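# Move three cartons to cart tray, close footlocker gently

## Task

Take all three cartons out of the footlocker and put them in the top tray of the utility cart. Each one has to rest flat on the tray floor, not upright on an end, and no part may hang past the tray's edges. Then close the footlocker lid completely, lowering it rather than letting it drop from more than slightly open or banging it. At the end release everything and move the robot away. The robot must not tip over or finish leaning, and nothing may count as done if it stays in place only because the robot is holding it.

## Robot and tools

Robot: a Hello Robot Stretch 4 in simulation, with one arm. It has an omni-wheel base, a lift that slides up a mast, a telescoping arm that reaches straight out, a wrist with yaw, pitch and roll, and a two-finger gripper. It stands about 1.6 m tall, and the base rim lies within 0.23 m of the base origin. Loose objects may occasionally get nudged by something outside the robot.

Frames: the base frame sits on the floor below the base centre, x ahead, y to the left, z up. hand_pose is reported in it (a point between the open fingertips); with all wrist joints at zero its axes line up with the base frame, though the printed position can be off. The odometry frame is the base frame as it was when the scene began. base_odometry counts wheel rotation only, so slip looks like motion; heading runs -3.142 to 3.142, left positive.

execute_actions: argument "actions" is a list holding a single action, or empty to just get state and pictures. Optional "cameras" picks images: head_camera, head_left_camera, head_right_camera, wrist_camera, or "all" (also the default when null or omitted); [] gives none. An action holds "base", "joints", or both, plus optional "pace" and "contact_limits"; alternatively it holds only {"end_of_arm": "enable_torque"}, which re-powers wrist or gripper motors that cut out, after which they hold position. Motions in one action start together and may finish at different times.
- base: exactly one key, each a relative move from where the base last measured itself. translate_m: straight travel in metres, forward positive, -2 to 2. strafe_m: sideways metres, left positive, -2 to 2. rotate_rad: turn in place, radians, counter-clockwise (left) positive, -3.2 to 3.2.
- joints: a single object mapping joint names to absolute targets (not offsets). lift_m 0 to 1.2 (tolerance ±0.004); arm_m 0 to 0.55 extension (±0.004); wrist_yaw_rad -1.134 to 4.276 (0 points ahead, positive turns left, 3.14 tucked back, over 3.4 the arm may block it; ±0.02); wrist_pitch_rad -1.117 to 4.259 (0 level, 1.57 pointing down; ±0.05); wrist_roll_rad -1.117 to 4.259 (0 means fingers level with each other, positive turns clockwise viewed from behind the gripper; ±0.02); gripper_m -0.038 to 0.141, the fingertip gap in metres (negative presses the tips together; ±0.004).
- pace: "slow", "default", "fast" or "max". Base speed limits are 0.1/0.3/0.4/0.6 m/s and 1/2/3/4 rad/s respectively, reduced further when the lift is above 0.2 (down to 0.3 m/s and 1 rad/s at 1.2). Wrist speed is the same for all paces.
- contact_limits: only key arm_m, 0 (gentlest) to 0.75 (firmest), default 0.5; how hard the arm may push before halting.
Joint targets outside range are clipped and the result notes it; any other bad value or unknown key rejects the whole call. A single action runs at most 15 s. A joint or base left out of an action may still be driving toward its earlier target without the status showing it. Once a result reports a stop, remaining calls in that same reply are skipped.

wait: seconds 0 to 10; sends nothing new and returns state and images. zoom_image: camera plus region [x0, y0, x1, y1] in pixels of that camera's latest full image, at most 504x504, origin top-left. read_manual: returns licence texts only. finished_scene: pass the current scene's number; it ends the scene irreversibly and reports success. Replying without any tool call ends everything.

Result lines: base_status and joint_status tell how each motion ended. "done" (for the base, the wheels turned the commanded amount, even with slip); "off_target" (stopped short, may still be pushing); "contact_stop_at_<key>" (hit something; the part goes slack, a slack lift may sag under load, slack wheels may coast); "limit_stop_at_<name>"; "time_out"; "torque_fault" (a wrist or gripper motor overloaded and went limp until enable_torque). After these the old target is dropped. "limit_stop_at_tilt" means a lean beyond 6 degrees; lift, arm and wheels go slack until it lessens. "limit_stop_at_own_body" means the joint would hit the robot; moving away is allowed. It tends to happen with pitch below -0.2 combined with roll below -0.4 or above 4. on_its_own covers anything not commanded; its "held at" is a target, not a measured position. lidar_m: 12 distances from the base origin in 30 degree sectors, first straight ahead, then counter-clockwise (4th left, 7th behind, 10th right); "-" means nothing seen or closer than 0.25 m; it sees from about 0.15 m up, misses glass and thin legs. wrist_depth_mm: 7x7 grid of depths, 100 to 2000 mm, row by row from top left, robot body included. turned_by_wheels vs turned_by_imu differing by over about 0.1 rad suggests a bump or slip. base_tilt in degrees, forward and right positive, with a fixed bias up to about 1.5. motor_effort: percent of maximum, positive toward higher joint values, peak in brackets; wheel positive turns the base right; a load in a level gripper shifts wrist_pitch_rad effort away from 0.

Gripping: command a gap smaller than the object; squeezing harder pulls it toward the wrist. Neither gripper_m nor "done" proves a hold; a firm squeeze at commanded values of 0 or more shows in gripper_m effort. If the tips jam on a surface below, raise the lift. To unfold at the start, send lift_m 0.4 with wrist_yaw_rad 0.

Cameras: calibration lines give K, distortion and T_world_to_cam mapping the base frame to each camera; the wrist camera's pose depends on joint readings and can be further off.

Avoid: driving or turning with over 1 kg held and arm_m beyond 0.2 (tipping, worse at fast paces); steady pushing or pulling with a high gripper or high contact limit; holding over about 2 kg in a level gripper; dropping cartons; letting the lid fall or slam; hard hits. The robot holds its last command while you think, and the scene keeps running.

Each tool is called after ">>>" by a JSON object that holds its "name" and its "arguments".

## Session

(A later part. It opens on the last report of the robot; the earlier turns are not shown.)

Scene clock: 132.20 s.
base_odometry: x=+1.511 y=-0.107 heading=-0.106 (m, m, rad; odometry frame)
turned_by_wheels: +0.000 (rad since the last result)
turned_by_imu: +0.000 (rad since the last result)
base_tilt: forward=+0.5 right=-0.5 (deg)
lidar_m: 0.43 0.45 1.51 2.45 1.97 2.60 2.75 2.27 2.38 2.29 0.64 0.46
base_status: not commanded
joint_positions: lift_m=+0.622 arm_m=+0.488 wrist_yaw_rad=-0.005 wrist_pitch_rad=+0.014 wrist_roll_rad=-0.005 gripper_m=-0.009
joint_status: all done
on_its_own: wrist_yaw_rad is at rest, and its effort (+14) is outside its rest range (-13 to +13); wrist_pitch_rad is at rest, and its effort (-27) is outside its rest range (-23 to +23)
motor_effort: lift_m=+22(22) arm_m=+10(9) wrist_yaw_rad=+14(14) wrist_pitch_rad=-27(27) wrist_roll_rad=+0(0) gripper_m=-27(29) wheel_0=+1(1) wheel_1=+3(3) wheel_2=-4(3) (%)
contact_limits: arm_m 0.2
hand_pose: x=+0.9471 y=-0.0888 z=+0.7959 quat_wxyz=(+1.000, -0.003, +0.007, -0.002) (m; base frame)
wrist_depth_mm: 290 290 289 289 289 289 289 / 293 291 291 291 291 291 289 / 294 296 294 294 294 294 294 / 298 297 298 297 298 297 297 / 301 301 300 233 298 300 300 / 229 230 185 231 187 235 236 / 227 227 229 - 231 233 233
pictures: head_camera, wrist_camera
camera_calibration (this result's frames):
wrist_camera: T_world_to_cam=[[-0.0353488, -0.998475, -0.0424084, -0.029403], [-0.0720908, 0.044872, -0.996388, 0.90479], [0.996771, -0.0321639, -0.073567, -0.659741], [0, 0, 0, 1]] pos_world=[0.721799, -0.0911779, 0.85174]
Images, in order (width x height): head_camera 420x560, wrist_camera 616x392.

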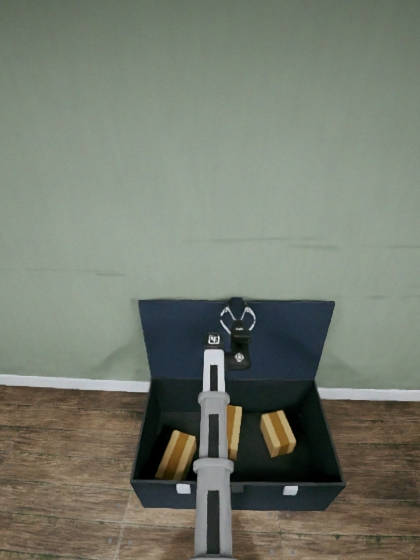

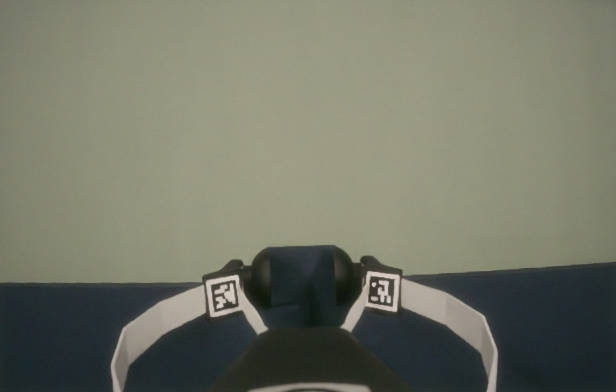

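>>> {"name": "execute_actions", "arguments": {"actions": [{"joints":{"arm_m":0.52,"lift_m":0.615},"contact_limits":{"arm_m":0.15},"pace":"slow"}], "cameras": []}}

>>> {"name": "execute_actions", "arguments": {"actions": [{"joints":{"arm_m":0.54,"lift_m":0.612},"contact_limits":{"arm_m":0.15},"pace":"slow"}], "cameras": ["wrist_camera"]}}

Scene clock: 139.00 s.
base_odometry: x=+1.511 y=-0.107 heading=-0.106 (m, m, rad; odometry frame)
turned_by_wheels: +0.000 (rad since the last result)
turned_by_imu: +0.000 (rad since the last result)
base_tilt: forward=+0.5 right=-0.5 (deg)
lidar_m: 0.43 0.47 1.49 2.44 1.96 2.58 2.74 2.27 2.37 2.25 0.63 0.46
base_status: not commanded
joint_positions: lift_m=+0.615 arm_m=+0.518 wrist_yaw_rad=-0.007 wrist_pitch_rad=+0.009 wrist_roll_rad=-0.005 gripper_m=-0.009
joint_status: all done
on_its_own: wrist_yaw_rad is at rest, and its effort (+20) is outside its rest range (-13 to +13)
motor_effort: lift_m=+15(21) arm_m=+12(12) wrist_yaw_rad=+20(19) wrist_pitch_rad=-15(27) wrist_roll_rad=+0(0) gripper_m=-25(26) wheel_0=+0(0) wheel_1=+3(2) wheel_2=-3(3) (%)
contact_limits: arm_m 0.15
hand_pose: x=+0.9767 y=-0.0893 z=+0.7908 quat_wxyz=(+1.000, -0.003, +0.005, -0.003) (m; base frame)
wrist_depth_mm: 263 263 262 262 262 260 259 / 265 264 265 264 264 263 264 / 266 266 265 266 264 266 265 / 271 270 270 270 268 268 268 / 272 271 272 234 271 270 270 / 228 229 186 231 187 232 234 / 223 224 226 - 229 229 231
pictures: none
No camera images: the call's "cameras" was empty. Leave "cameras" out to get every camera's image.

Scene clock: 139.97 s.
base_odometry: x=+1.511 y=-0.107 heading=-0.107 (m, m, rad; odometry frame)
turned_by_wheels: +0.000 (rad since the last result)
turned_by_imu: +0.000 (rad since the last result)
base_tilt: forward=+0.5 right=-0.6 (deg)
lidar_m: 0.44 0.47 1.49 2.46 1.98 2.60 2.74 2.27 2.35 2.29 0.64 0.48
base_status: not commanded
joint_positions: lift_m=+0.612 arm_m=+0.533 wrist_yaw_rad=-0.010 wrist_pitch_rad=+0.008 wrist_roll_rad=-0.005 gripper_m=-0.009
joint_status: arm_m contact_stop (moved +0.015 of +0.022); the others done
on_its_own: arm_m is slack since a contact_stop (your +0.540 is given up); wrist_yaw_rad is at rest, and its effort (+27) is outside its rest range (-13 to +13)
motor_effort: lift_m=+18(17) arm_m=+0(15) wrist_yaw_rad=+27(29) wrist_pitch_rad=-11(16) wrist_roll_rad=+0(0) gripper_m=-22(26) wheel_0=+1(0) wheel_1=+3(3) wheel_2=-8(8) (%)
contact_limits: arm_m 0.15
hand_pose: x=+0.9916 y=-0.0902 z=+0.7882 quat_wxyz=(+1.000, -0.003, +0.004, -0.005) (m; base frame)
wrist_depth_mm: 247 248 248 246 247 248 247 / 250 248 250 250 250 249 249 / 252 252 251 252 251 252 252 / 254 254 254 254 252 254 254 / 256 256 255 234 254 256 256 / 225 228 186 229 188 231 232 / 222 223 226 - 228 229 230
pictures: wrist_camera
camera_calibration (this result's frames):
wrist_camera: T_world_to_cam=[[-0.0402783, -0.998281, -0.0425761, -0.0246099], [-0.0664243, 0.0451916, -0.996768, 0.895048], [0.996978, -0.0373201, -0.0681303, -0.709589], [0, 0, 0, 1]] pos_world=[0.765906, -0.0914981, 0.842762]
Images, in order (width x height): wrist_camera 616x392.

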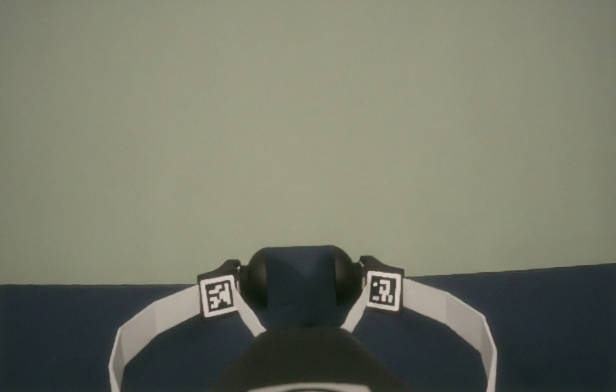

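>>> {"name": "execute_actions", "arguments": {"actions": [{"joints":{"arm_m":0.52,"gripper_m":0.065},"pace":"slow"}], "cameras": ["wrist_camera"]}}

>>> {"name": "execute_actions", "arguments": {"actions": [{"joints":{"arm_m":0.47},"pace":"slow"}], "cameras": ["wrist_camera"]}}

Scene clock: 146.93 s.
base_odometry: x=+1.511 y=-0.107 heading=-0.106 (m, m, rad; odometry frame)
turned_by_wheels: +0.000 (rad since the last result)
turned_by_imu: +0.000 (rad since the last result)
base_tilt: forward=+0.6 right=-0.5 (deg)
lidar_m: 0.43 0.46 1.51 2.46 1.99 2.57 2.75 2.29 2.34 2.29 0.63 0.46
base_status: not commanded
joint_positions: lift_m=+0.612 arm_m=+0.521 wrist_yaw_rad=+0.000 wrist_pitch_rad=-0.002 wrist_roll_rad=-0.005 gripper_m=+0.065
joint_status: all done
motor_effort: lift_m=+17(18) arm_m=-3(4) wrist_yaw_rad=+2(29) wrist_pitch_rad=+18(20) wrist_roll_rad=-1(0) gripper_m=-1(23) wheel_0=+0(0) wheel_1=+2(3) wheel_2=-1(8) (%)
hand_pose: x=+0.9799 y=-0.0875 z=+0.7913 quat_wxyz=(+1.000, -0.003, -0.001, +0.000) (m; base frame)
wrist_depth_mm: 262 263 263 260 260 259 258 / 265 264 262 264 263 260 260 / 264 265 264 264 263 263 262 / 267 266 266 264 263 264 264 / 268 267 265 267 266 264 263 / 271 268 179 174 176 181 176 / 172 173 173 - 175 175 -
pictures: wrist_camera
camera_calibration (this result's frames):
wrist_camera: T_world_to_cam=[[-0.0303483, -0.998619, -0.0428915, -0.0317255], [-0.0565765, 0.0445587, -0.997403, 0.888016], [0.997937, -0.0278428, -0.0578506, -0.705914], [0, 0, 0, 1]] pos_world=[0.753735, -0.0909051, 0.843512]
Images, in order (width x height): wrist_camera 616x392.

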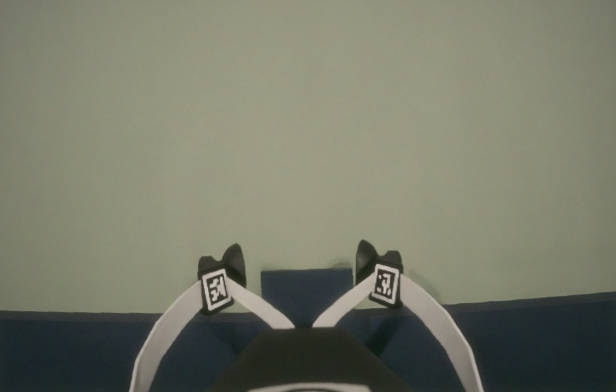

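Scene clock: 148.63 s.
base_odometry: x=+1.511 y=-0.107 heading=-0.106 (m, m, rad; odometry frame)
turned_by_wheels: +0.000 (rad since the last result)
turned_by_imu: +0.000 (rad since the last result)
base_tilt: forward=+0.5 right=-0.4 (deg)
lidar_m: 0.41 0.47 1.50 2.47 2.00 2.58 2.74 2.27 2.35 2.28 0.63 0.43
base_status: not commanded
joint_positions: lift_m=+0.612 arm_m=+0.471 wrist_yaw_rad=+0.000 wrist_pitch_rad=-0.004 wrist_roll_rad=-0.005 gripper_m=+0.065
joint_status: all done
motor_effort: lift_m=+17(17) arm_m=-7(8) wrist_yaw_rad=+0(2) wrist_pitch_rad=+23(23) wrist_roll_rad=+0(0) gripper_m=-2(2) wheel_0=+0(0) wheel_1=+2(2) wheel_2=-2(2) (%)
hand_pose: x=+0.9307 y=-0.0875 z=+0.7917 quat_wxyz=(+1.000, -0.003, -0.002, +0.000) (m; base frame)
wrist_depth_mm: 312 312 312 310 309 307 307 / 315 312 312 310 312 309 310 / 315 314 315 315 310 312 309 / 317 315 317 315 315 312 312 / 320 317 317 315 319 315 315 / 320 320 180 173 176 183 179 / 174 174 175 - 177 178 -
pictures: wrist_camera
camera_calibration (this result's frames):
wrist_camera: T_world_to_cam=[[-0.0300787, -0.998625, -0.0429408, -0.0333532], [-0.0549458, 0.0445472, -0.997495, 0.884257], [0.998036, -0.0276439, -0.0562101, -0.65816], [0, 0, 0, 1]] pos_world=[0.704451, -0.0908927, 0.843615]
Images, in order (width x height): wrist_camera 616x392.

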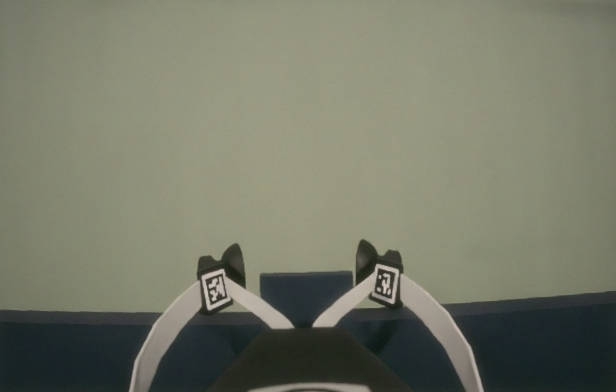

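>>> {"name": "execute_actions", "arguments": {"actions": [{"joints":{"arm_m":0.52,"lift_m":0.616},"pace":"slow"}], "cameras": ["wrist_camera"]}}

>>> {"name": "execute_actions", "arguments": {"actions": [{"joints":{"lift_m":0.624},"pace":"slow"}], "cameras": ["wrist_camera","head_camera"]}}

Scene clock: 159.73 s.
base_odometry: x=+1.511 y=-0.107 heading=-0.106 (m, m, rad; odometry frame)
turned_by_wheels: +0.000 (rad since the last result)
turned_by_imu: +0.000 (rad since the last result)
base_tilt: forward=+0.5 right=-0.5 (deg)
lidar_m: 0.44 0.45 1.49 2.47 2.00 2.58 2.75 2.29 2.36 2.29 0.64 0.46
base_status: not commanded
joint_positions: lift_m=+0.616 arm_m=+0.519 wrist_yaw_rad=+0.000 wrist_pitch_rad=+0.002 wrist_roll_rad=-0.005 gripper_m=+0.065
joint_status: all done
motor_effort: lift_m=+19(19) arm_m=+7(8) wrist_yaw_rad=+0(1) wrist_pitch_rad=+7(23) wrist_roll_rad=+0(0) gripper_m=-3(3) wheel_0=+0(0) wheel_1=+2(2) wheel_2=-2(2) (%)
hand_pose: x=+0.9781 y=-0.0875 z=+0.7937 quat_wxyz=(+1.000, -0.003, +0.001, +0.000) (m; base frame)
wrist_depth_mm: 262 263 262 262 260 259 259 / 264 264 264 264 262 260 259 / 266 267 265 264 264 264 262 / 268 270 267 266 266 267 264 / 272 271 270 268 267 266 266 / 272 272 180 174 178 181 176 / 173 173 173 - 175 175 -
pictures: wrist_camera
camera_calibration (this result's frames):
wrist_camera: T_world_to_cam=[[-0.0303167, -0.998625, -0.0427718, -0.0317478], [-0.0605102, 0.0445466, -0.997173, 0.893948], [0.997707, -0.0276429, -0.0617775, -0.700581], [0, 0, 0, 1]] pos_world=[0.752106, -0.0908926, 0.846782]
Images, in order (width x height): wrist_camera 616x392.

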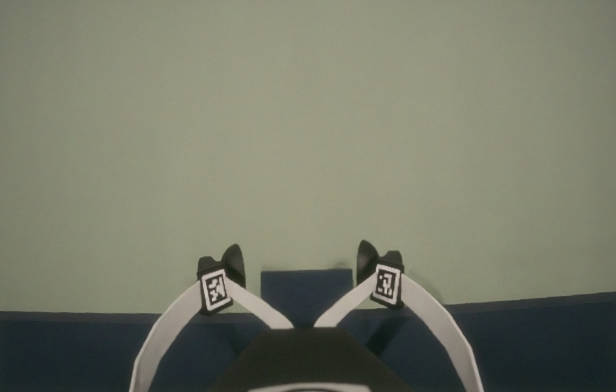

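Scene clock: 160.43 s.
base_odometry: x=+1.511 y=-0.107 heading=-0.106 (m, m, rad; odometry frame)
turned_by_wheels: +0.000 (rad since the last result)
turned_by_imu: +0.000 (rad since the last result)
base_tilt: forward=+0.5 right=-0.5 (deg)
lidar_m: 0.42 0.46 1.51 2.46 1.99 2.58 2.76 2.26 2.36 2.29 0.64 0.45
base_status: not commanded
joint_positions: lift_m=+0.624 arm_m=+0.519 wrist_yaw_rad=+0.000 wrist_pitch_rad=+0.007 wrist_roll_rad=-0.005 gripper_m=+0.065
joint_status: all done
motor_effort: lift_m=+21(21) arm_m=+7(8) wrist_yaw_rad=+1(1) wrist_pitch_rad=-8(7) wrist_roll_rad=-1(1) gripper_m=-2(3) wheel_0=+0(0) wheel_1=+2(2) wheel_2=-2(2) (%)
hand_pose: x=+0.9781 y=-0.0875 z=+0.7999 quat_wxyz=(+1.000, -0.003, +0.003, +0.000) (m; base frame)
wrist_depth_mm: 262 262 260 259 259 257 257 / 264 262 263 262 263 260 260 / 266 267 266 265 264 263 263 / 267 268 267 267 266 265 264 / 271 270 270 268 267 270 267 / 272 271 198 200 199 201 204 / 196 196 198 - 199 199 -
pictures: head_camera, wrist_camera
camera_calibration (this result's frames):
wrist_camera: T_world_to_cam=[[-0.0305395, -0.998625, -0.0426124, -0.0313884], [-0.0657373, 0.0445467, -0.996842, 0.905063], [0.99737, -0.0276418, -0.0670073, -0.695676], [0, 0, 0, 1]] pos_world=[0.752383, -0.0908925, 0.854252]
Images, in order (width x height): head_camera 420x560, wrist_camera 616x392.

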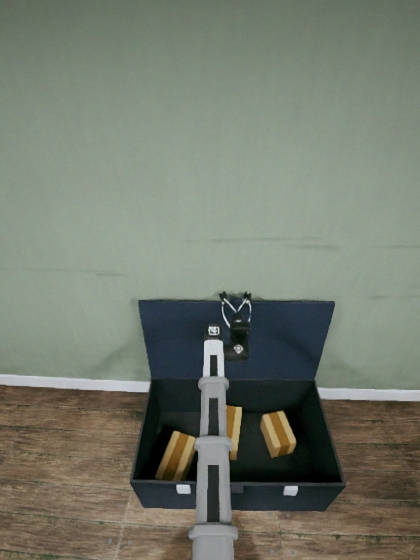

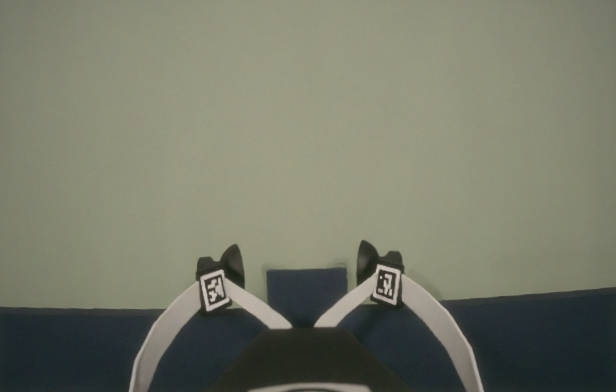

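>>> {"name": "execute_actions", "arguments": {"actions": [{"joints":{"lift_m":0.66},"pace":"slow"}], "cameras": []}}

>>> {"name": "execute_actions", "arguments": {"actions": [{"joints":{"arm_m":0.3,"gripper_m":0.14}}], "cameras": []}}

>>> {"name": "execute_actions", "arguments": {"actions": [{"joints":{"arm_m":0.4,"wrist_pitch_rad":1.57,"lift_m":0.6}}], "cameras": ["wrist_camera","head_camera"]}}

Scene clock: 169.73 s.
base_odometry: x=+1.511 y=-0.107 heading=-0.106 (m, m, rad; odometry frame)
turned_by_wheels: +0.000 (rad since the last result)
turned_by_imu: +0.000 (rad since the last result)
base_tilt: forward=+0.5 right=-0.4 (deg)
lidar_m: 0.44 0.48 1.49 2.46 1.98 2.56 2.74 2.26 2.32 2.29 0.65 0.46
base_status: not commanded
joint_positions: lift_m=+0.660 arm_m=+0.519 wrist_yaw_rad=+0.000 wrist_pitch_rad=+0.007 wrist_roll_rad=-0.005 gripper_m=+0.065
joint_status: all done
motor_effort: lift_m=+21(23) arm_m=+8(7) wrist_yaw_rad=+1(0) wrist_pitch_rad=-8(9) wrist_roll_rad=+0(0) gripper_m=-4(3) wheel_0=+0(0) wheel_1=+2(2) wheel_2=-2(1) (%)
hand_pose: x=+0.9781 y=-0.0875 z=+0.8359 quat_wxyz=(+1.000, -0.003, +0.004, +0.000) (m; base frame)
wrist_depth_mm: 262 260 260 260 260 259 258 / 265 263 263 263 262 260 259 / 266 266 264 264 264 264 263 / 270 266 267 267 266 266 265 / 270 270 270 270 268 267 267 / 273 272 272 271 270 270 268 / 276 215 274 - 271 203 -
pictures: none
No camera images: the call's "cameras" was empty. Leave "cameras" out to get every camera's image.

Scene clock: 171.50 s.
base_odometry: x=+1.511 y=-0.107 heading=-0.106 (m, m, rad; odometry frame)
turned_by_wheels: +0.000 (rad since the last result)
turned_by_imu: +0.000 (rad since the last result)
base_tilt: forward=+0.6 right=-0.5 (deg)
lidar_m: 0.42 0.46 1.49 2.46 1.96 2.58 2.76 2.25 2.36 2.29 0.64 0.45
base_status: not commanded
joint_positions: lift_m=+0.660 arm_m=+0.301 wrist_yaw_rad=+0.000 wrist_pitch_rad=+0.007 wrist_roll_rad=-0.005 gripper_m=+0.140
joint_status: all done
motor_effort: lift_m=+21(21) arm_m=-7(8) wrist_yaw_rad=+1(0) wrist_pitch_rad=-10(10) wrist_roll_rad=+0(0) gripper_m=+0(3) wheel_0=+0(0) wheel_1=+2(2) wheel_2=-1(1) (%)
hand_pose: x=+0.7607 y=-0.0874 z=+0.8358 quat_wxyz=(+1.000, -0.003, +0.004, +0.000) (m; base frame)
wrist_depth_mm: 477 480 477 477 473 473 466 / 480 477 480 480 480 473 477 / 484 484 484 480 480 480 477 / 492 484 484 488 484 488 484 / 500 488 488 488 488 488 484 / 415 413 415 166 418 424 421 / 407 413 410 - 418 418 418
pictures: none
No camera images: the call's "cameras" was empty. Leave "cameras" out to get every camera's image.

Scene clock: 172.97 s.
base_odometry: x=+1.511 y=-0.107 heading=-0.106 (m, m, rad; odometry frame)
turned_by_wheels: +0.000 (rad since the last result)
turned_by_imu: +0.000 (rad since the last result)
base_tilt: forward=+0.5 right=-0.4 (deg)
lidar_m: 0.41 0.45 1.50 2.46 1.96 2.59 2.76 2.28 2.35 2.27 0.62 0.45
base_status: not commanded
joint_positions: lift_m=+0.600 arm_m=+0.399 wrist_yaw_rad=+0.000 wrist_pitch_rad=+1.570 wrist_roll_rad=-0.005 gripper_m=+0.140
joint_status: all done
motor_effort: lift_m=+15(19) arm_m=+7(8) wrist_yaw_rad=+1(2) wrist_pitch_rad=-2(1) wrist_roll_rad=-1(1) gripper_m=+0(1) wheel_0=+0(0) wheel_1=+2(2) wheel_2=-2(2) (%)
hand_pose: x=+0.5699 y=-0.0874 z=+0.4900 quat_wxyz=(+0.708, -0.002, +0.707, +0.002) (m; base frame)
wrist_depth_mm: 544 621 615 580 627 609 530 / 554 683 683 569 597 640 521 / 559 574 691 569 691 654 525 / 559 574 699 707 707 699 535 / 559 580 707 699 707 661 525 / 452 392 397 166 397 415 477 / 715 723 723 - 741 750 759
pictures: head_camera, wrist_camera
camera_calibration (this result's frames):
wrist_camera: T_world_to_cam=[[-0.0428859, -0.998627, 0.0300836, -0.0856135], [-0.997347, 0.0445648, 0.0575563, 0.583572], [-0.0588179, -0.0275355, -0.997889, 0.748691], [0, 0, 0, 1]] pos_world=[0.622389, -0.0908872, 0.716098]
Images, in order (width x height): head_camera 420x560, wrist_camera 616x392.

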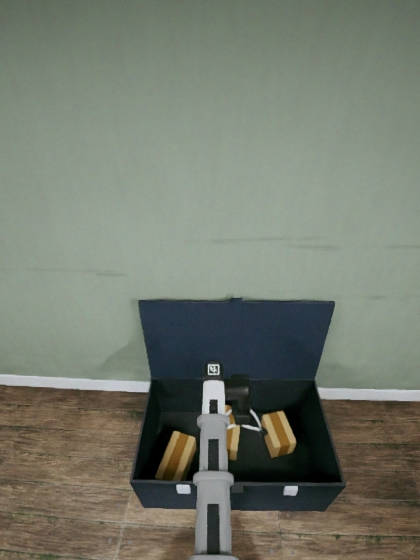

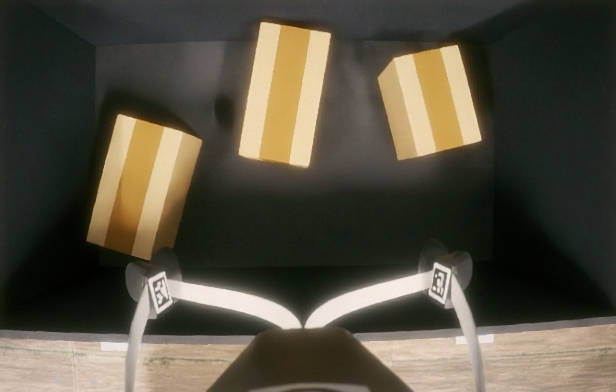

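>>> {"name": "execute_actions", "arguments": {"actions": [{"base":{"translate_m":0.1},"joints":{"arm_m":0.472,"wrist_roll_rad":0.2,"lift_m":0.33}}], "cameras": ["wrist_camera","head_camera"]}}

Scene clock: 186.87 s.
base_odometry: x=+1.611 y=-0.118 heading=-0.106 (m, m, rad; odometry frame)
turned_by_wheels: +0.000 (rad since the last result)
turned_by_imu: -0.001 (rad since the last result)
base_tilt: forward=+0.6 right=-0.4 (deg)
lidar_m: 0.34 0.36 1.34 2.44 2.05 2.60 2.85 2.36 2.38 2.29 0.50 0.35
base_status: done
joint_positions: lift_m=+0.330 arm_m=+0.471 wrist_yaw_rad=+0.000 wrist_pitch_rad=+1.570 wrist_roll_rad=+0.200 gripper_m=+0.140
joint_status: all done
motor_effort: lift_m=+15(14) arm_m=+7(8) wrist_yaw_rad=+1(2) wrist_pitch_rad=-4(3) wrist_roll_rad=+1(3) gripper_m=+0(1) wheel_0=+0(4) wheel_1=+2(7) wheel_2=+0(10) (%)
hand_pose: x=+0.6418 y=-0.0874 z=+0.2200 quat_wxyz=(+0.704, +0.071, +0.703, -0.070) (m; base frame)
wrist_depth_mm: 163 180 208 236 272 314 370 / 217 254 298 340 421 424 309 / 351 413 300 304 424 307 310 / 415 418 304 306 427 325 314 / 415 421 306 306 424 334 312 / 342 327 309 165 436 436 442 / 306 322 427 - 436 439 442
pictures: head_camera, wrist_camera
camera_calibration (this result's frames):
wrist_camera: T_world_to_cam=[[-0.245237, -0.969, 0.0299569, 0.0580771], [-0.967371, 0.24662, 0.0580772, 0.669098], [-0.0636648, -0.0147368, -0.997863, 0.487713], [0, 0, 0, 1]] pos_world=[0.692558, -0.101549, 0.446072]
Images, in order (width x height): head_camera 420x560, wrist_camera 616x392.

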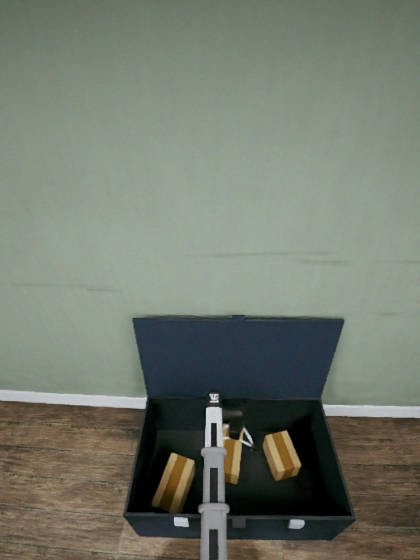

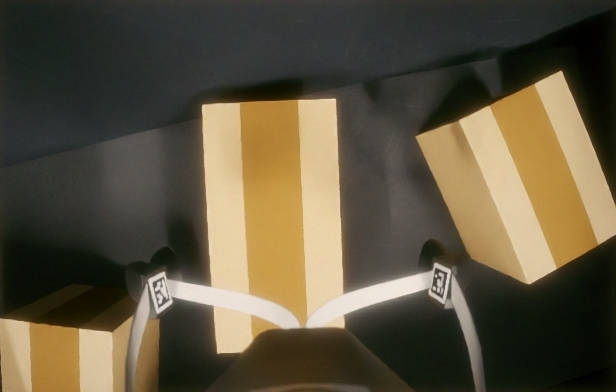

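>>> {"name": "execute_actions", "arguments": {"actions": [{"base":{"strafe_m":0.019},"joints":{"arm_m":0.482,"lift_m":0.29}}], "cameras": ["wrist_camera"]}}

>>> {"name": "execute_actions", "arguments": {"actions": [{"joints":{"lift_m":0.215},"pace":"slow"}], "cameras": ["wrist_camera"]}}

Scene clock: 193.60 s.
base_odometry: x=+1.613 y=-0.099 heading=-0.106 (m, m, rad; odometry frame)
turned_by_wheels: +0.000 (rad since the last result)
turned_by_imu: +0.000 (rad since the last result)
base_tilt: forward=+0.6 right=-0.5 (deg)
lidar_m: 0.34 0.34 1.35 2.43 2.02 2.52 2.85 2.35 2.41 2.30 0.50 0.36
base_status: done
joint_positions: lift_m=+0.290 arm_m=+0.481 wrist_yaw_rad=+0.000 wrist_pitch_rad=+1.570 wrist_roll_rad=+0.200 gripper_m=+0.140
joint_status: all done
motor_effort: lift_m=+15(15) arm_m=+7(8) wrist_yaw_rad=+1(0) wrist_pitch_rad=-4(4) wrist_roll_rad=+1(1) gripper_m=+1(1) wheel_0=+0(13) wheel_1=+2(4) wheel_2=+0(0) (%)
hand_pose: x=+0.6518 y=-0.0874 z=+0.1800 quat_wxyz=(+0.704, +0.071, +0.703, -0.070) (m; base frame)
wrist_depth_mm: 146 161 185 211 243 279 329 / 194 227 260 296 379 384 384 / 312 375 263 262 387 329 267 / 377 379 382 265 387 362 271 / 379 379 382 266 389 375 293 / 359 329 268 166 271 394 397 / 265 294 384 - 397 399 399
pictures: wrist_camera
camera_calibration (this result's frames):
wrist_camera: T_world_to_cam=[[-0.245239, -0.969, 0.0299595, 0.061726], [-0.967369, 0.246622, 0.0580872, 0.681082], [-0.0636752, -0.0147367, -0.997862, 0.44844], [0, 0, 0, 1]] pos_world=[0.70255, -0.101549, 0.406069]
Images, in order (width x height): wrist_camera 616x392.

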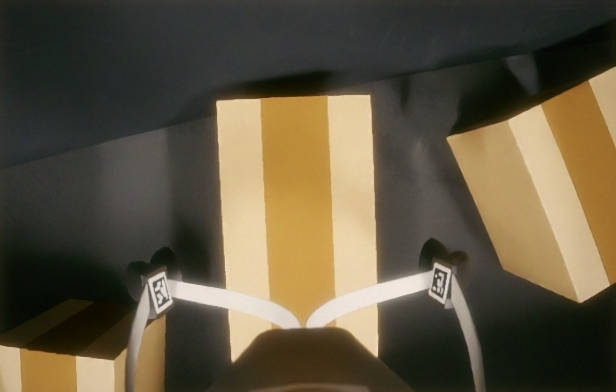

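Scene clock: 195.10 s.
base_odometry: x=+1.613 y=-0.099 heading=-0.106 (m, m, rad; odometry frame)
turned_by_wheels: +0.000 (rad since the last result)
turned_by_imu: +0.000 (rad since the last result)
base_tilt: forward=+0.5 right=-0.5 (deg)
lidar_m: 0.33 0.36 1.36 2.45 2.05 2.53 2.87 2.36 2.38 2.30 0.50 0.36
base_status: not commanded
joint_positions: lift_m=+0.215 arm_m=+0.481 wrist_yaw_rad=+0.000 wrist_pitch_rad=+1.570 wrist_roll_rad=+0.200 gripper_m=+0.140
joint_status: all done
motor_effort: lift_m=+15(15) arm_m=+7(7) wrist_yaw_rad=+0(2) wrist_pitch_rad=-4(4) wrist_roll_rad=+1(1) gripper_m=-2(0) wheel_0=+0(0) wheel_1=+2(2) wheel_2=+0(0) (%)
hand_pose: x=+0.6518 y=-0.0874 z=+0.1050 quat_wxyz=(+0.704, +0.071, +0.703, -0.070) (m; base frame)
wrist_depth_mm: 146 162 186 212 243 279 309 / 194 225 186 187 301 309 309 / 300 301 187 188 190 310 233 / 303 306 188 189 191 310 260 / 306 304 190 190 193 315 294 / 307 306 190 166 194 317 320 / 263 291 192 - 317 322 322
pictures: wrist_camera
camera_calibration (this result's frames):
wrist_camera: T_world_to_cam=[[-0.245238, -0.969, 0.0299595, 0.0639725], [-0.967369, 0.246622, 0.0580872, 0.685439], [-0.0636752, -0.0147367, -0.997862, 0.373624], [0, 0, 0, 1]] pos_world=[0.702552, -0.101549, 0.331093]
Images, in order (width x height): wrist_camera 616x392.

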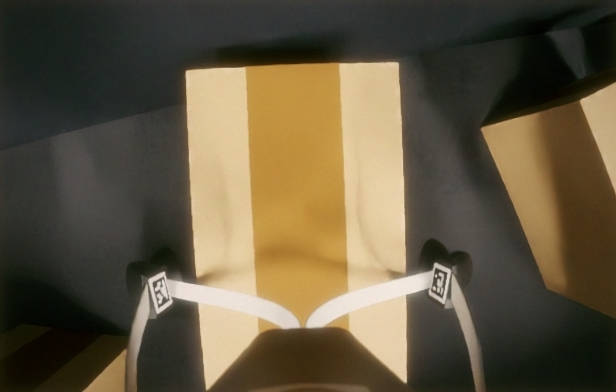

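>>> {"name": "execute_actions", "arguments": {"actions": [{"joints":{"gripper_m":0.045,"lift_m":0.21}}], "cameras": []}}

>>> {"name": "execute_actions", "arguments": {"actions": [{"joints":{"lift_m":0.28},"pace":"slow"}], "cameras": ["wrist_camera"]}}

Scene clock: 202.43 s.
base_odometry: x=+1.613 y=-0.099 heading=-0.106 (m, m, rad; odometry frame)
turned_by_wheels: +0.000 (rad since the last result)
turned_by_imu: +0.000 (rad since the last result)
base_tilt: forward=+0.6 right=-0.4 (deg)
lidar_m: 0.32 0.36 1.34 2.45 2.07 2.53 2.87 2.37 2.39 2.30 0.50 0.36
base_status: not commanded
joint_positions: lift_m=+0.210 arm_m=+0.481 wrist_yaw_rad=+0.000 wrist_pitch_rad=+1.570 wrist_roll_rad=+0.200 gripper_m=+0.046
joint_status: all done
motor_effort: lift_m=+20(20) arm_m=+7(7) wrist_yaw_rad=+0(1) wrist_pitch_rad=-5(1) wrist_roll_rad=+1(1) gripper_m=-33(31) wheel_0=+0(1) wheel_1=+2(2) wheel_2=+0(0) (%)
hand_pose: x=+0.6518 y=-0.0874 z=+0.0996 quat_wxyz=(+0.704, +0.070, +0.703, -0.070) (m; base frame)
wrist_depth_mm: 148 164 188 216 249 285 298 / 198 232 167 168 169 300 300 / 290 291 168 169 170 301 235 / 293 296 169 169 171 304 263 / 297 297 169 170 172 306 296 / 298 178 169 171 173 309 312 / 260 300 171 - 173 310 317
pictures: none
No camera images: the call's "cameras" was empty. Leave "cameras" out to get every camera's image.

Scene clock: 203.90 s.
base_odometry: x=+1.613 y=-0.099 heading=-0.106 (m, m, rad; odometry frame)
turned_by_wheels: +0.000 (rad since the last result)
turned_by_imu: +0.000 (rad since the last result)
base_tilt: forward=+0.6 right=-0.6 (deg)
lidar_m: 0.34 0.36 1.35 2.43 2.03 2.52 2.85 2.37 2.38 2.31 0.49 0.35
base_status: not commanded
joint_positions: lift_m=+0.279 arm_m=+0.481 wrist_yaw_rad=+0.000 wrist_pitch_rad=+1.570 wrist_roll_rad=+0.200 gripper_m=+0.046
joint_status: all done
motor_effort: lift_m=+26(26) arm_m=+7(7) wrist_yaw_rad=+0(1) wrist_pitch_rad=-4(5) wrist_roll_rad=+1(1) gripper_m=-35(35) wheel_0=+0(0) wheel_1=+2(2) wheel_2=+0(0) (%)
hand_pose: x=+0.6518 y=-0.0874 z=+0.1691 quat_wxyz=(+0.704, +0.070, +0.703, -0.070) (m; base frame)
wrist_depth_mm: 148 163 188 216 247 286 336 / 198 230 167 168 170 368 373 / 322 362 168 169 171 327 254 / 364 364 169 169 171 364 263 / 366 368 170 171 172 377 296 / 353 177 170 170 173 379 387 / 260 301 170 - 174 379 387
pictures: wrist_camera
camera_calibration (this result's frames):
wrist_camera: T_world_to_cam=[[-0.24487, -0.96909, 0.0300575, 0.0617903], [-0.967437, 0.246266, 0.058474, 0.681673], [-0.0640687, -0.0147602, -0.997836, 0.437822], [0, 0, 0, 1]] pos_world=[0.702657, -0.10153, 0.395157]
Images, in order (width x height): wrist_camera 616x392.

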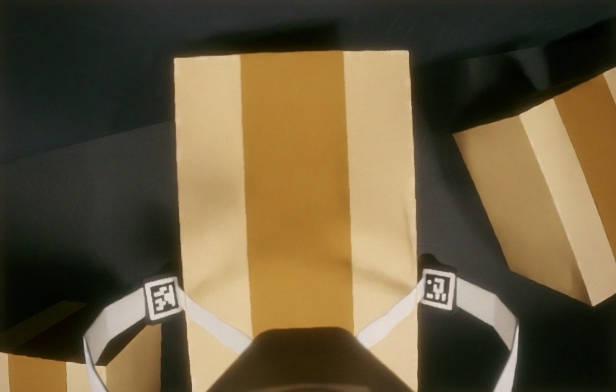

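>>> {"name": "execute_actions", "arguments": {"actions": [{"joints":{"lift_m":0.56,"arm_m":0.44}}], "cameras": []}}

>>> {"name": "execute_actions", "arguments": {"actions": [{"base":{"translate_m":-0.3},"joints":{"arm_m":0.15,"wrist_roll_rad":0}}], "cameras": []}}

>>> {"name": "execute_actions", "arguments": {"actions": [{"base":{"rotate_rad":-2.4},"pace":"slow"}], "cameras": ["head_camera"]}}

>>> {"name": "execute_actions", "arguments": {"actions": [{"base":{"translate_m":1.0},"joints":{"lift_m":0.7}}]}}

Scene clock: 215.50 s.
base_odometry: x=+1.613 y=-0.099 heading=-0.106 (m, m, rad; odometry frame)
turned_by_wheels: +0.000 (rad since the last result)
turned_by_imu: +0.000 (rad since the last result)
base_tilt: forward=+0.6 right=-0.3 (deg)
lidar_m: 0.34 0.34 1.36 2.43 2.02 2.49 2.83 2.38 2.39 2.31 0.49 0.36
base_status: not commanded
joint_positions: lift_m=+0.559 arm_m=+0.441 wrist_yaw_rad=+0.000 wrist_pitch_rad=+1.570 wrist_roll_rad=+0.200 gripper_m=+0.046
joint_status: all done
motor_effort: lift_m=+26(27) arm_m=-7(8) wrist_yaw_rad=+0(0) wrist_pitch_rad=-5(1) wrist_roll_rad=+1(0) gripper_m=-34(35) wheel_0=+0(0) wheel_1=+2(2) wheel_2=+0(0) (%)
hand_pose: x=+0.6123 y=-0.0874 z=+0.4491 quat_wxyz=(+0.704, +0.070, +0.703, -0.070) (m; base frame)
wrist_depth_mm: 250 273 307 329 364 421 455 / 317 342 167 168 170 621 508 / 477 609 168 169 171 539 539 / 554 647 168 170 171 654 564 / 525 621 169 170 171 668 591 / 500 177 170 170 172 544 559 / 477 539 170 - 174 496 466
pictures: none
No camera images: the call's "cameras" was empty. Leave "cameras" out to get every camera's image.

Scene clock: 217.97 s.
base_odometry: x=+1.314 y=-0.067 heading=-0.106 (m, m, rad; odometry frame)
turned_by_wheels: +0.000 (rad since the last result)
turned_by_imu: +0.001 (rad since the last result)
base_tilt: forward=+0.6 right=-0.3 (deg)
lidar_m: 0.41 0.67 1.78 2.45 1.89 2.59 2.54 2.13 2.36 2.30 1.67 0.25
base_status: done
joint_positions: lift_m=+0.559 arm_m=+0.151 wrist_yaw_rad=+0.000 wrist_pitch_rad=+1.571 wrist_roll_rad=+0.000 gripper_m=+0.046
joint_status: all done
motor_effort: lift_m=+25(26) arm_m=-7(9) wrist_yaw_rad=+2(1) wrist_pitch_rad=-5(9) wrist_roll_rad=-1(4) gripper_m=-34(34) wheel_0=-2(8) wheel_1=-3(6) wheel_2=+0(11) (%)
hand_pose: x=+0.3222 y=-0.0874 z=+0.4491 quat_wxyz=(+0.707, +0.000, +0.707, +0.000) (m; base frame)
wrist_depth_mm: 640 647 654 661 676 668 668 / 654 661 167 168 169 676 683 / 654 668 168 169 171 676 691 / 654 676 168 170 171 691 691 / 668 676 169 170 172 699 699 / 683 177 170 170 172 699 707 / 676 477 170 - 173 715 699
pictures: none
No camera images: the call's "cameras" was empty. Leave "cameras" out to get every camera's image.

Scene clock: 221.67 s.
base_odometry: x=+1.314 y=-0.067 heading=-2.506 (m, m, rad; odometry frame)
turned_by_wheels: -2.400 (rad since the last result)
turned_by_imu: -2.359 (rad since the last result)
base_tilt: forward=+0.5 right=-0.5 (deg)
lidar_m: 0.44 2.30 2.29 0.77 0.63 0.63 1.41 2.40 1.86 1.94 2.54 0.27
base_status: done
joint_positions: lift_m=+0.559 arm_m=+0.151 wrist_yaw_rad=+0.000 wrist_pitch_rad=+1.570 wrist_roll_rad=+0.000 gripper_m=+0.046
joint_status: not commanded
motor_effort: lift_m=+25(26) arm_m=-7(7) wrist_yaw_rad=+0(1) wrist_pitch_rad=-5(6) wrist_roll_rad=-1(1) gripper_m=-35(34) wheel_0=+2(7) wheel_1=+2(4) wheel_2=+1(6) (%)
hand_pose: x=+0.3223 y=-0.0874 z=+0.4491 quat_wxyz=(+0.707, +0.000, +0.707, +0.000) (m; base frame)
wrist_depth_mm: 654 647 661 661 676 676 676 / 654 661 167 168 170 668 676 / 647 654 168 168 171 691 691 / 654 668 168 170 171 691 691 / 668 676 170 170 172 699 699 / 668 178 170 170 172 707 707 / 683 484 171 - 174 699 723
pictures: head_camera
Images, in order (width x height): head_camera 420x560.

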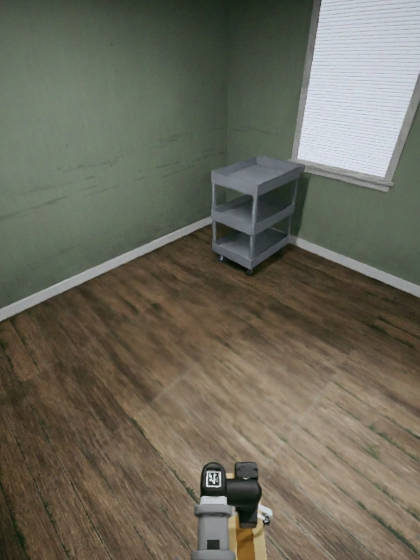

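Scene clock: 226.47 s.
base_odometry: x=+0.510 y=-0.661 heading=-2.506 (m, m, rad; odometry frame)
turned_by_wheels: +0.000 (rad since the last result)
turned_by_imu: -0.004 (rad since the last result)
base_tilt: forward=+0.6 right=-0.4 (deg)
lidar_m: 1.15 1.61 1.61 1.87 1.92 1.39 1.60 3.14 2.38 2.14 1.80 1.14
base_status: done
joint_positions: lift_m=+0.699 arm_m=+0.151 wrist_yaw_rad=+0.000 wrist_pitch_rad=+1.570 wrist_roll_rad=+0.000 gripper_m=+0.046
joint_status: all done
motor_effort: lift_m=+25(27) arm_m=-7(7) wrist_yaw_rad=+1(1) wrist_pitch_rad=-4(7) wrist_roll_rad=-1(1) gripper_m=-33(35) wheel_0=+2(5) wheel_1=+3(7) wheel_2=-1(11) (%)
hand_pose: x=+0.3223 y=-0.0874 z=+0.5892 quat_wxyz=(+0.707, +0.000, +0.707, +0.000) (m; base frame)
wrist_depth_mm: 788 778 809 798 809 820 820 / 778 798 167 168 170 820 820 / 788 798 167 169 171 820 831 / 798 809 168 170 171 842 831 / 809 831 169 170 171 842 854 / 831 177 170 171 172 854 854 / 831 831 170 - 174 854 866
pictures: head_camera, head_left_camera, head_right_camera, wrist_camera
camera_calibration (this result's frames):
wrist_camera: T_world_to_cam=[[-0.0485106, -0.998369, 0.0301091, -0.0973968], [-0.997041, 0.050202, 0.0582232, 0.33089], [-0.0596397, -0.0271956, -0.997849, 0.833369], [0, 0, 0, 1]] pos_world=[0.374888, -0.0911853, 0.815244]
Images, in order (width x height): head_camera 420x560, head_left_camera 420x672, head_right_camera 420x672, wrist_camera 616x392.

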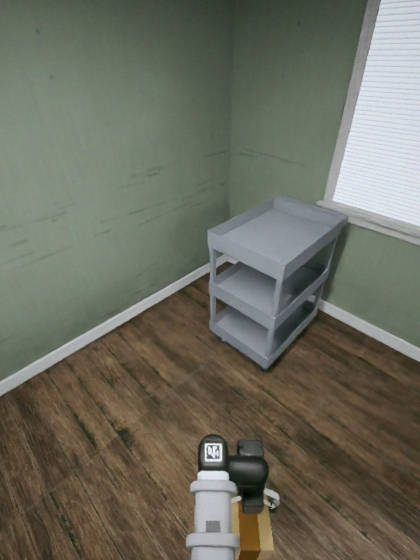

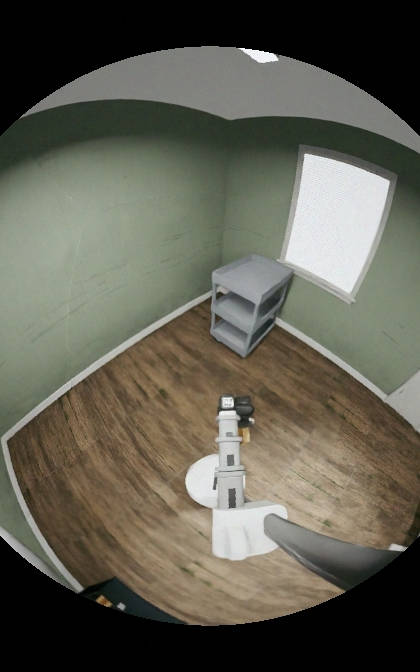

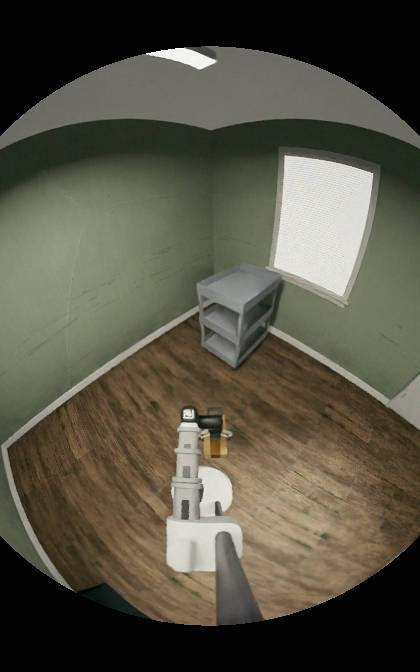

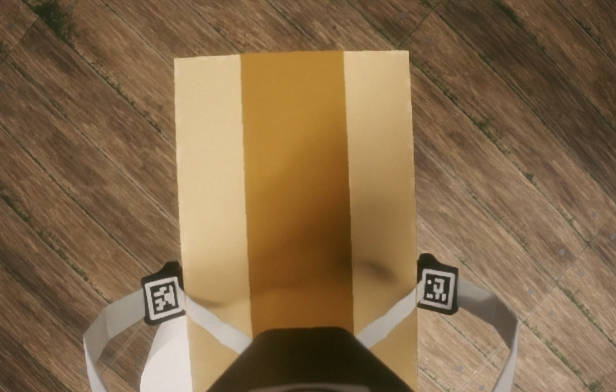

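>>> {"name": "execute_actions", "arguments": {"actions": [{"base":{"rotate_rad":-0.79},"joints":{"wrist_roll_rad":1.57},"pace":"slow"}], "cameras": []}}

>>> {"name": "execute_actions", "arguments": {"actions": [{"base":{"strafe_m":0.86},"joints":{"lift_m":1.1}}], "cameras": ["head_camera"]}}

>>> {"name": "execute_actions", "arguments": {"actions": [{"base":{"translate_m":0.5}}]}}

Scene clock: 247.63 s.
base_odometry: x=+0.510 y=-0.661 heading=+2.988 (m, m, rad; odometry frame)
turned_by_wheels: -0.789 (rad since the last result)
turned_by_imu: -0.776 (rad since the last result)
base_tilt: forward=+0.5 right=-0.4 (deg)
lidar_m: 0.27 1.15 1.34 1.59 1.66 2.02 1.39 1.41 2.69 2.37 2.44 0.30
base_status: done
joint_positions: lift_m=+0.699 arm_m=+0.151 wrist_yaw_rad=+0.000 wrist_pitch_rad=+1.570 wrist_roll_rad=+1.570 gripper_m=+0.046
joint_status: all done
motor_effort: lift_m=+25(25) arm_m=-7(7) wrist_yaw_rad=+1(0) wrist_pitch_rad=-4(2) wrist_roll_rad=+1(5) gripper_m=-34(34) wheel_0=+2(5) wheel_1=+3(6) wheel_2=+4(5) (%)
hand_pose: x=+0.3223 y=-0.0874 z=+0.5892 quat_wxyz=(+0.500, +0.500, +0.500, -0.500) (m; base frame)
wrist_depth_mm: 768 788 798 809 798 831 820 / 778 798 167 168 170 820 842 / 788 788 168 169 170 809 831 / 798 798 168 169 171 615 621 / 809 820 169 170 172 615 621 / 809 178 170 170 172 621 640 / 809 820 170 - 174 621 866
pictures: none
No camera images: the call's "cameras" was empty. Leave "cameras" out to get every camera's image.

Scene clock: 251.83 s.
base_odometry: x=+0.378 y=-1.511 heading=+2.988 (m, m, rad; odometry frame)
turned_by_wheels: +0.000 (rad since the last result)
turned_by_imu: -0.001 (rad since the last result)
base_tilt: forward=+0.6 right=-0.3 (deg)
lidar_m: 0.25 1.06 0.77 0.73 0.77 1.07 1.93 1.74 1.95 3.22 2.61 0.30
base_status: done
joint_positions: lift_m=+1.099 arm_m=+0.151 wrist_yaw_rad=+0.000 wrist_pitch_rad=+1.570 wrist_roll_rad=+1.570 gripper_m=+0.046
joint_status: all done
motor_effort: lift_m=+25(28) arm_m=-7(7) wrist_yaw_rad=+0(0) wrist_pitch_rad=-4(4) wrist_roll_rad=+1(1) gripper_m=-35(34) wheel_0=+0(9) wheel_1=+0(8) wheel_2=+0(3) (%)
hand_pose: x=+0.3224 y=-0.0874 z=+0.9891 quat_wxyz=(+0.501, +0.500, +0.500, -0.499) (m; base frame)
wrist_depth_mm: 1182 1182 1205 1182 1229 1255 1229 / 1182 1182 167 168 170 1229 1229 / 1138 1205 168 169 170 1229 1255 / 1060 1255 169 169 171 1025 1255 / 1060 1255 169 170 171 1255 1281 / 1182 177 170 171 172 1255 1308 / 1229 1255 170 - 174 1308 1255
pictures: head_camera
Images, in order (width x height): head_camera 420x560.

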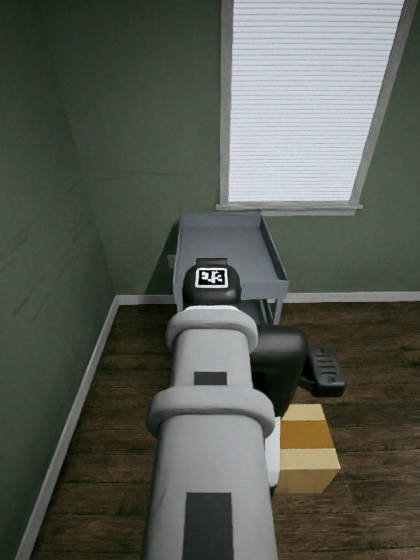

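Scene clock: 255.00 s.
base_odometry: x=-0.116 y=-1.435 heading=+2.988 (m, m, rad; odometry frame)
turned_by_wheels: +0.000 (rad since the last result)
turned_by_imu: -0.002 (rad since the last result)
base_tilt: forward=+0.6 right=-0.4 (deg)
lidar_m: 0.25 0.49 0.79 0.75 0.78 1.09 2.43 2.19 2.58 3.20 1.93 0.28
base_status: done
joint_positions: lift_m=+1.099 arm_m=+0.151 wrist_yaw_rad=+0.000 wrist_pitch_rad=+1.570 wrist_roll_rad=+1.570 gripper_m=+0.046
joint_status: not commanded
motor_effort: lift_m=+25(25) arm_m=-7(7) wrist_yaw_rad=+0(0) wrist_pitch_rad=-3(6) wrist_roll_rad=+1(1) gripper_m=-34(34) wheel_0=+1(7) wheel_1=+2(4) wheel_2=+1(10) (%)
hand_pose: x=+0.3224 y=-0.0874 z=+0.9892 quat_wxyz=(+0.501, +0.500, +0.500, -0.499) (m; base frame)
wrist_depth_mm: 362 1205 1205 1205 1205 1255 1205 / 404 404 167 168 169 1255 1229 / 407 413 168 168 170 1255 1229 / 413 413 169 169 172 1025 1255 / 413 413 170 170 172 1281 1281 / 421 177 170 170 173 1281 1281 / 418 421 171 - 174 1308 1281
pictures: head_camera, head_left_camera, head_right_camera, wrist_camera
camera_calibration (this result's frames):
wrist_camera: T_world_to_cam=[[-0.998472, 0.0468682, 0.0292922, 0.288998], [0.0485291, 0.997088, 0.0588267, 0.0527887], [-0.0264498, 0.0601583, -0.997838, 1.22946], [0, 0, 0, 1]] pos_world=[0.318513, -0.140142, 1.21523]
Images, in order (width x height): head_camera 420x560, head_left_camera 420x672, head_right_camera 420x672, wrist_camera 616x392.

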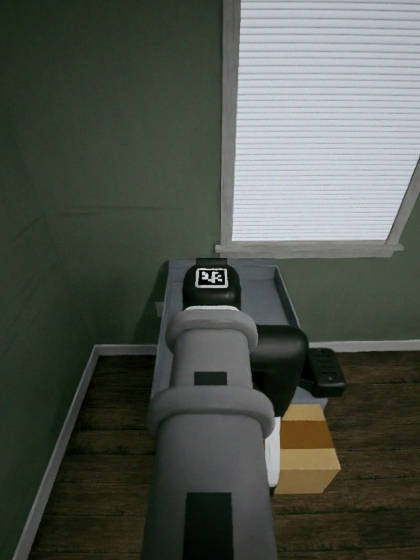

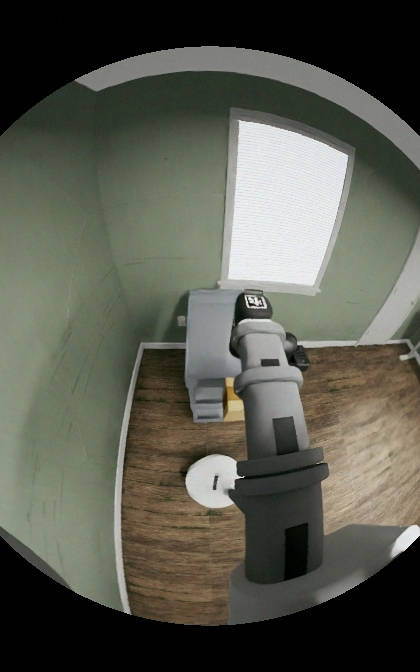

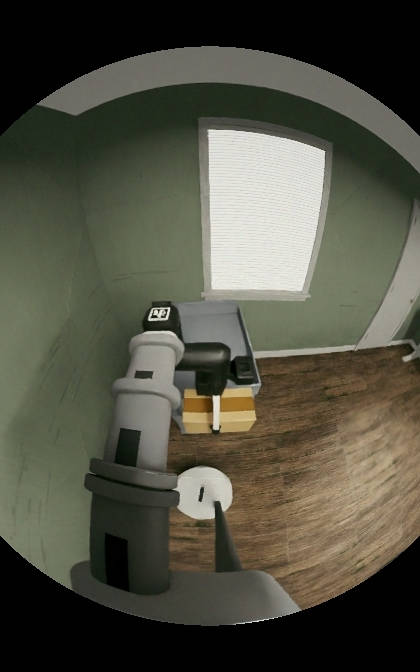

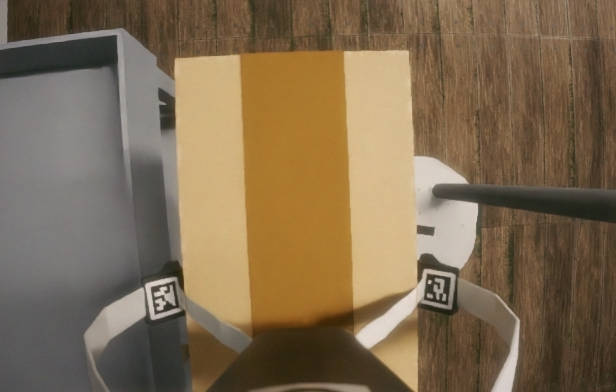

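>>> {"name": "execute_actions", "arguments": {"actions": [{"base":{"translate_m":0.22},"joints":{"arm_m":0.55},"pace":"slow"}], "cameras": ["wrist_camera"]}}

>>> {"name": "execute_actions", "arguments": {"actions": [{"joints":{"lift_m":0.995},"pace":"slow"}], "cameras": ["wrist_camera","head_right_camera"]}}

Scene clock: 268.13 s.
base_odometry: x=-0.333 y=-1.401 heading=+2.989 (m, m, rad; odometry frame)
turned_by_wheels: +0.000 (rad since the last result)
turned_by_imu: -0.001 (rad since the last result)
base_tilt: forward=+0.6 right=-0.5 (deg)
lidar_m: 0.25 0.25 0.79 0.74 0.77 1.07 2.66 2.36 3.71 3.19 0.38 0.26
base_status: done
joint_positions: lift_m=+1.099 arm_m=+0.548 wrist_yaw_rad=+0.000 wrist_pitch_rad=+1.570 wrist_roll_rad=+1.570 gripper_m=+0.046
joint_status: all done
motor_effort: lift_m=+25(25) arm_m=+8(7) wrist_yaw_rad=+0(0) wrist_pitch_rad=-3(3) wrist_roll_rad=+1(1) gripper_m=-34(35) wheel_0=+3(7) wheel_1=+4(9) wheel_2=-2(7) (%)
hand_pose: x=+0.7194 y=-0.0874 z=+0.9892 quat_wxyz=(+0.501, +0.500, +0.500, -0.499) (m; base frame)
wrist_depth_mm: 559 854 1182 1182 788 798 384 / 525 355 167 168 170 418 421 / 530 382 168 168 171 424 424 / 525 373 168 170 171 424 430 / 554 359 170 170 172 430 433 / 539 177 169 171 173 433 436 / 530 364 171 - 173 433 439
pictures: wrist_camera
camera_calibration (this result's frames):
wrist_camera: T_world_to_cam=[[-0.998476, 0.0468435, 0.0291681, 0.685543], [0.0484971, 0.997089, 0.0588327, 0.0335385], [-0.0263273, 0.0601576, -0.997842, 1.23987], [0, 0, 0, 1]] pos_world=[0.715514, -0.140142, 1.21523]
Images, in order (width x height): wrist_camera 616x392.

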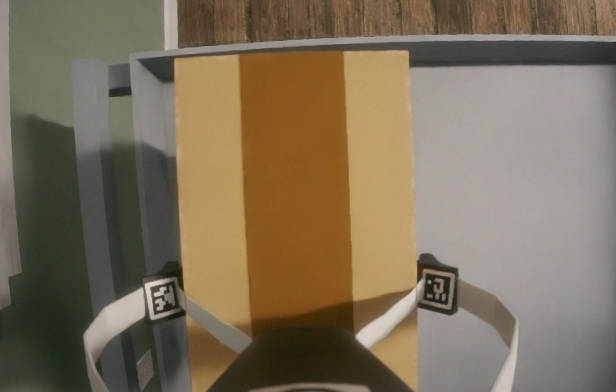

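Scene clock: 269.87 s.
base_odometry: x=-0.333 y=-1.401 heading=+2.989 (m, m, rad; odometry frame)
turned_by_wheels: +0.000 (rad since the last result)
turned_by_imu: +0.000 (rad since the last result)
base_tilt: forward=+0.5 right=-0.6 (deg)
lidar_m: 0.25 0.25 0.79 0.74 0.77 1.08 2.65 2.38 3.72 3.19 0.36 0.25
base_status: not commanded
joint_positions: lift_m=+0.995 arm_m=+0.548 wrist_yaw_rad=+0.000 wrist_pitch_rad=+1.570 wrist_roll_rad=+1.570 gripper_m=+0.046
joint_status: all done
motor_effort: lift_m=+19(26) arm_m=+8(8) wrist_yaw_rad=+1(1) wrist_pitch_rad=-3(3) wrist_roll_rad=+1(1) gripper_m=-34(35) wheel_0=+3(2) wheel_1=+3(4) wheel_2=-1(2) (%)
hand_pose: x=+0.7194 y=-0.0874 z=+0.8846 quat_wxyz=(+0.501, +0.500, +0.500, -0.499) (m; base frame)
wrist_depth_mm: 244 272 296 304 309 310 314 / 242 303 167 168 169 314 314 / 255 306 168 169 171 315 317 / 253 307 168 169 171 320 322 / 250 286 169 170 172 320 324 / 256 178 170 171 172 324 325 / 251 287 170 - 174 325 329
pictures: head_right_camera, wrist_camera
camera_calibration (this result's frames):
wrist_camera: T_world_to_cam=[[-0.998476, 0.0468432, 0.0291681, 0.688597], [0.0484968, 0.997089, 0.0588327, 0.0396898], [-0.0263273, 0.0601576, -0.997842, 1.13554], [0, 0, 0, 1]] pos_world=[0.715519, -0.140142, 1.11067]
Images, in order (width x height): head_right_camera 420x672, wrist_camera 616x392.

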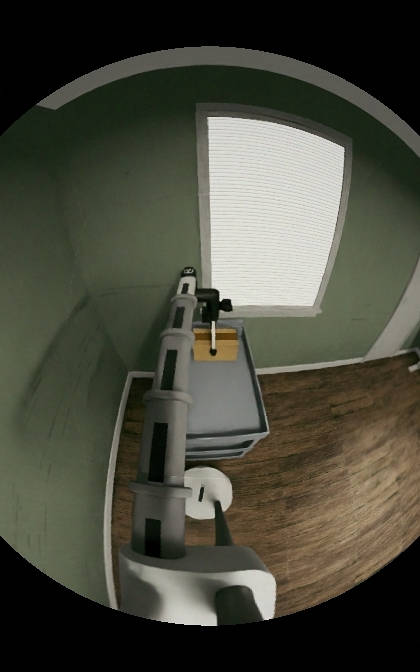

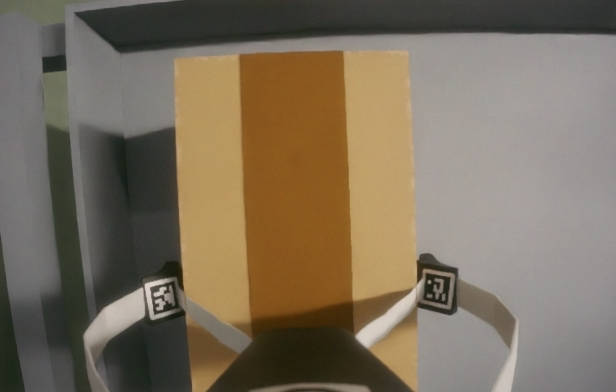

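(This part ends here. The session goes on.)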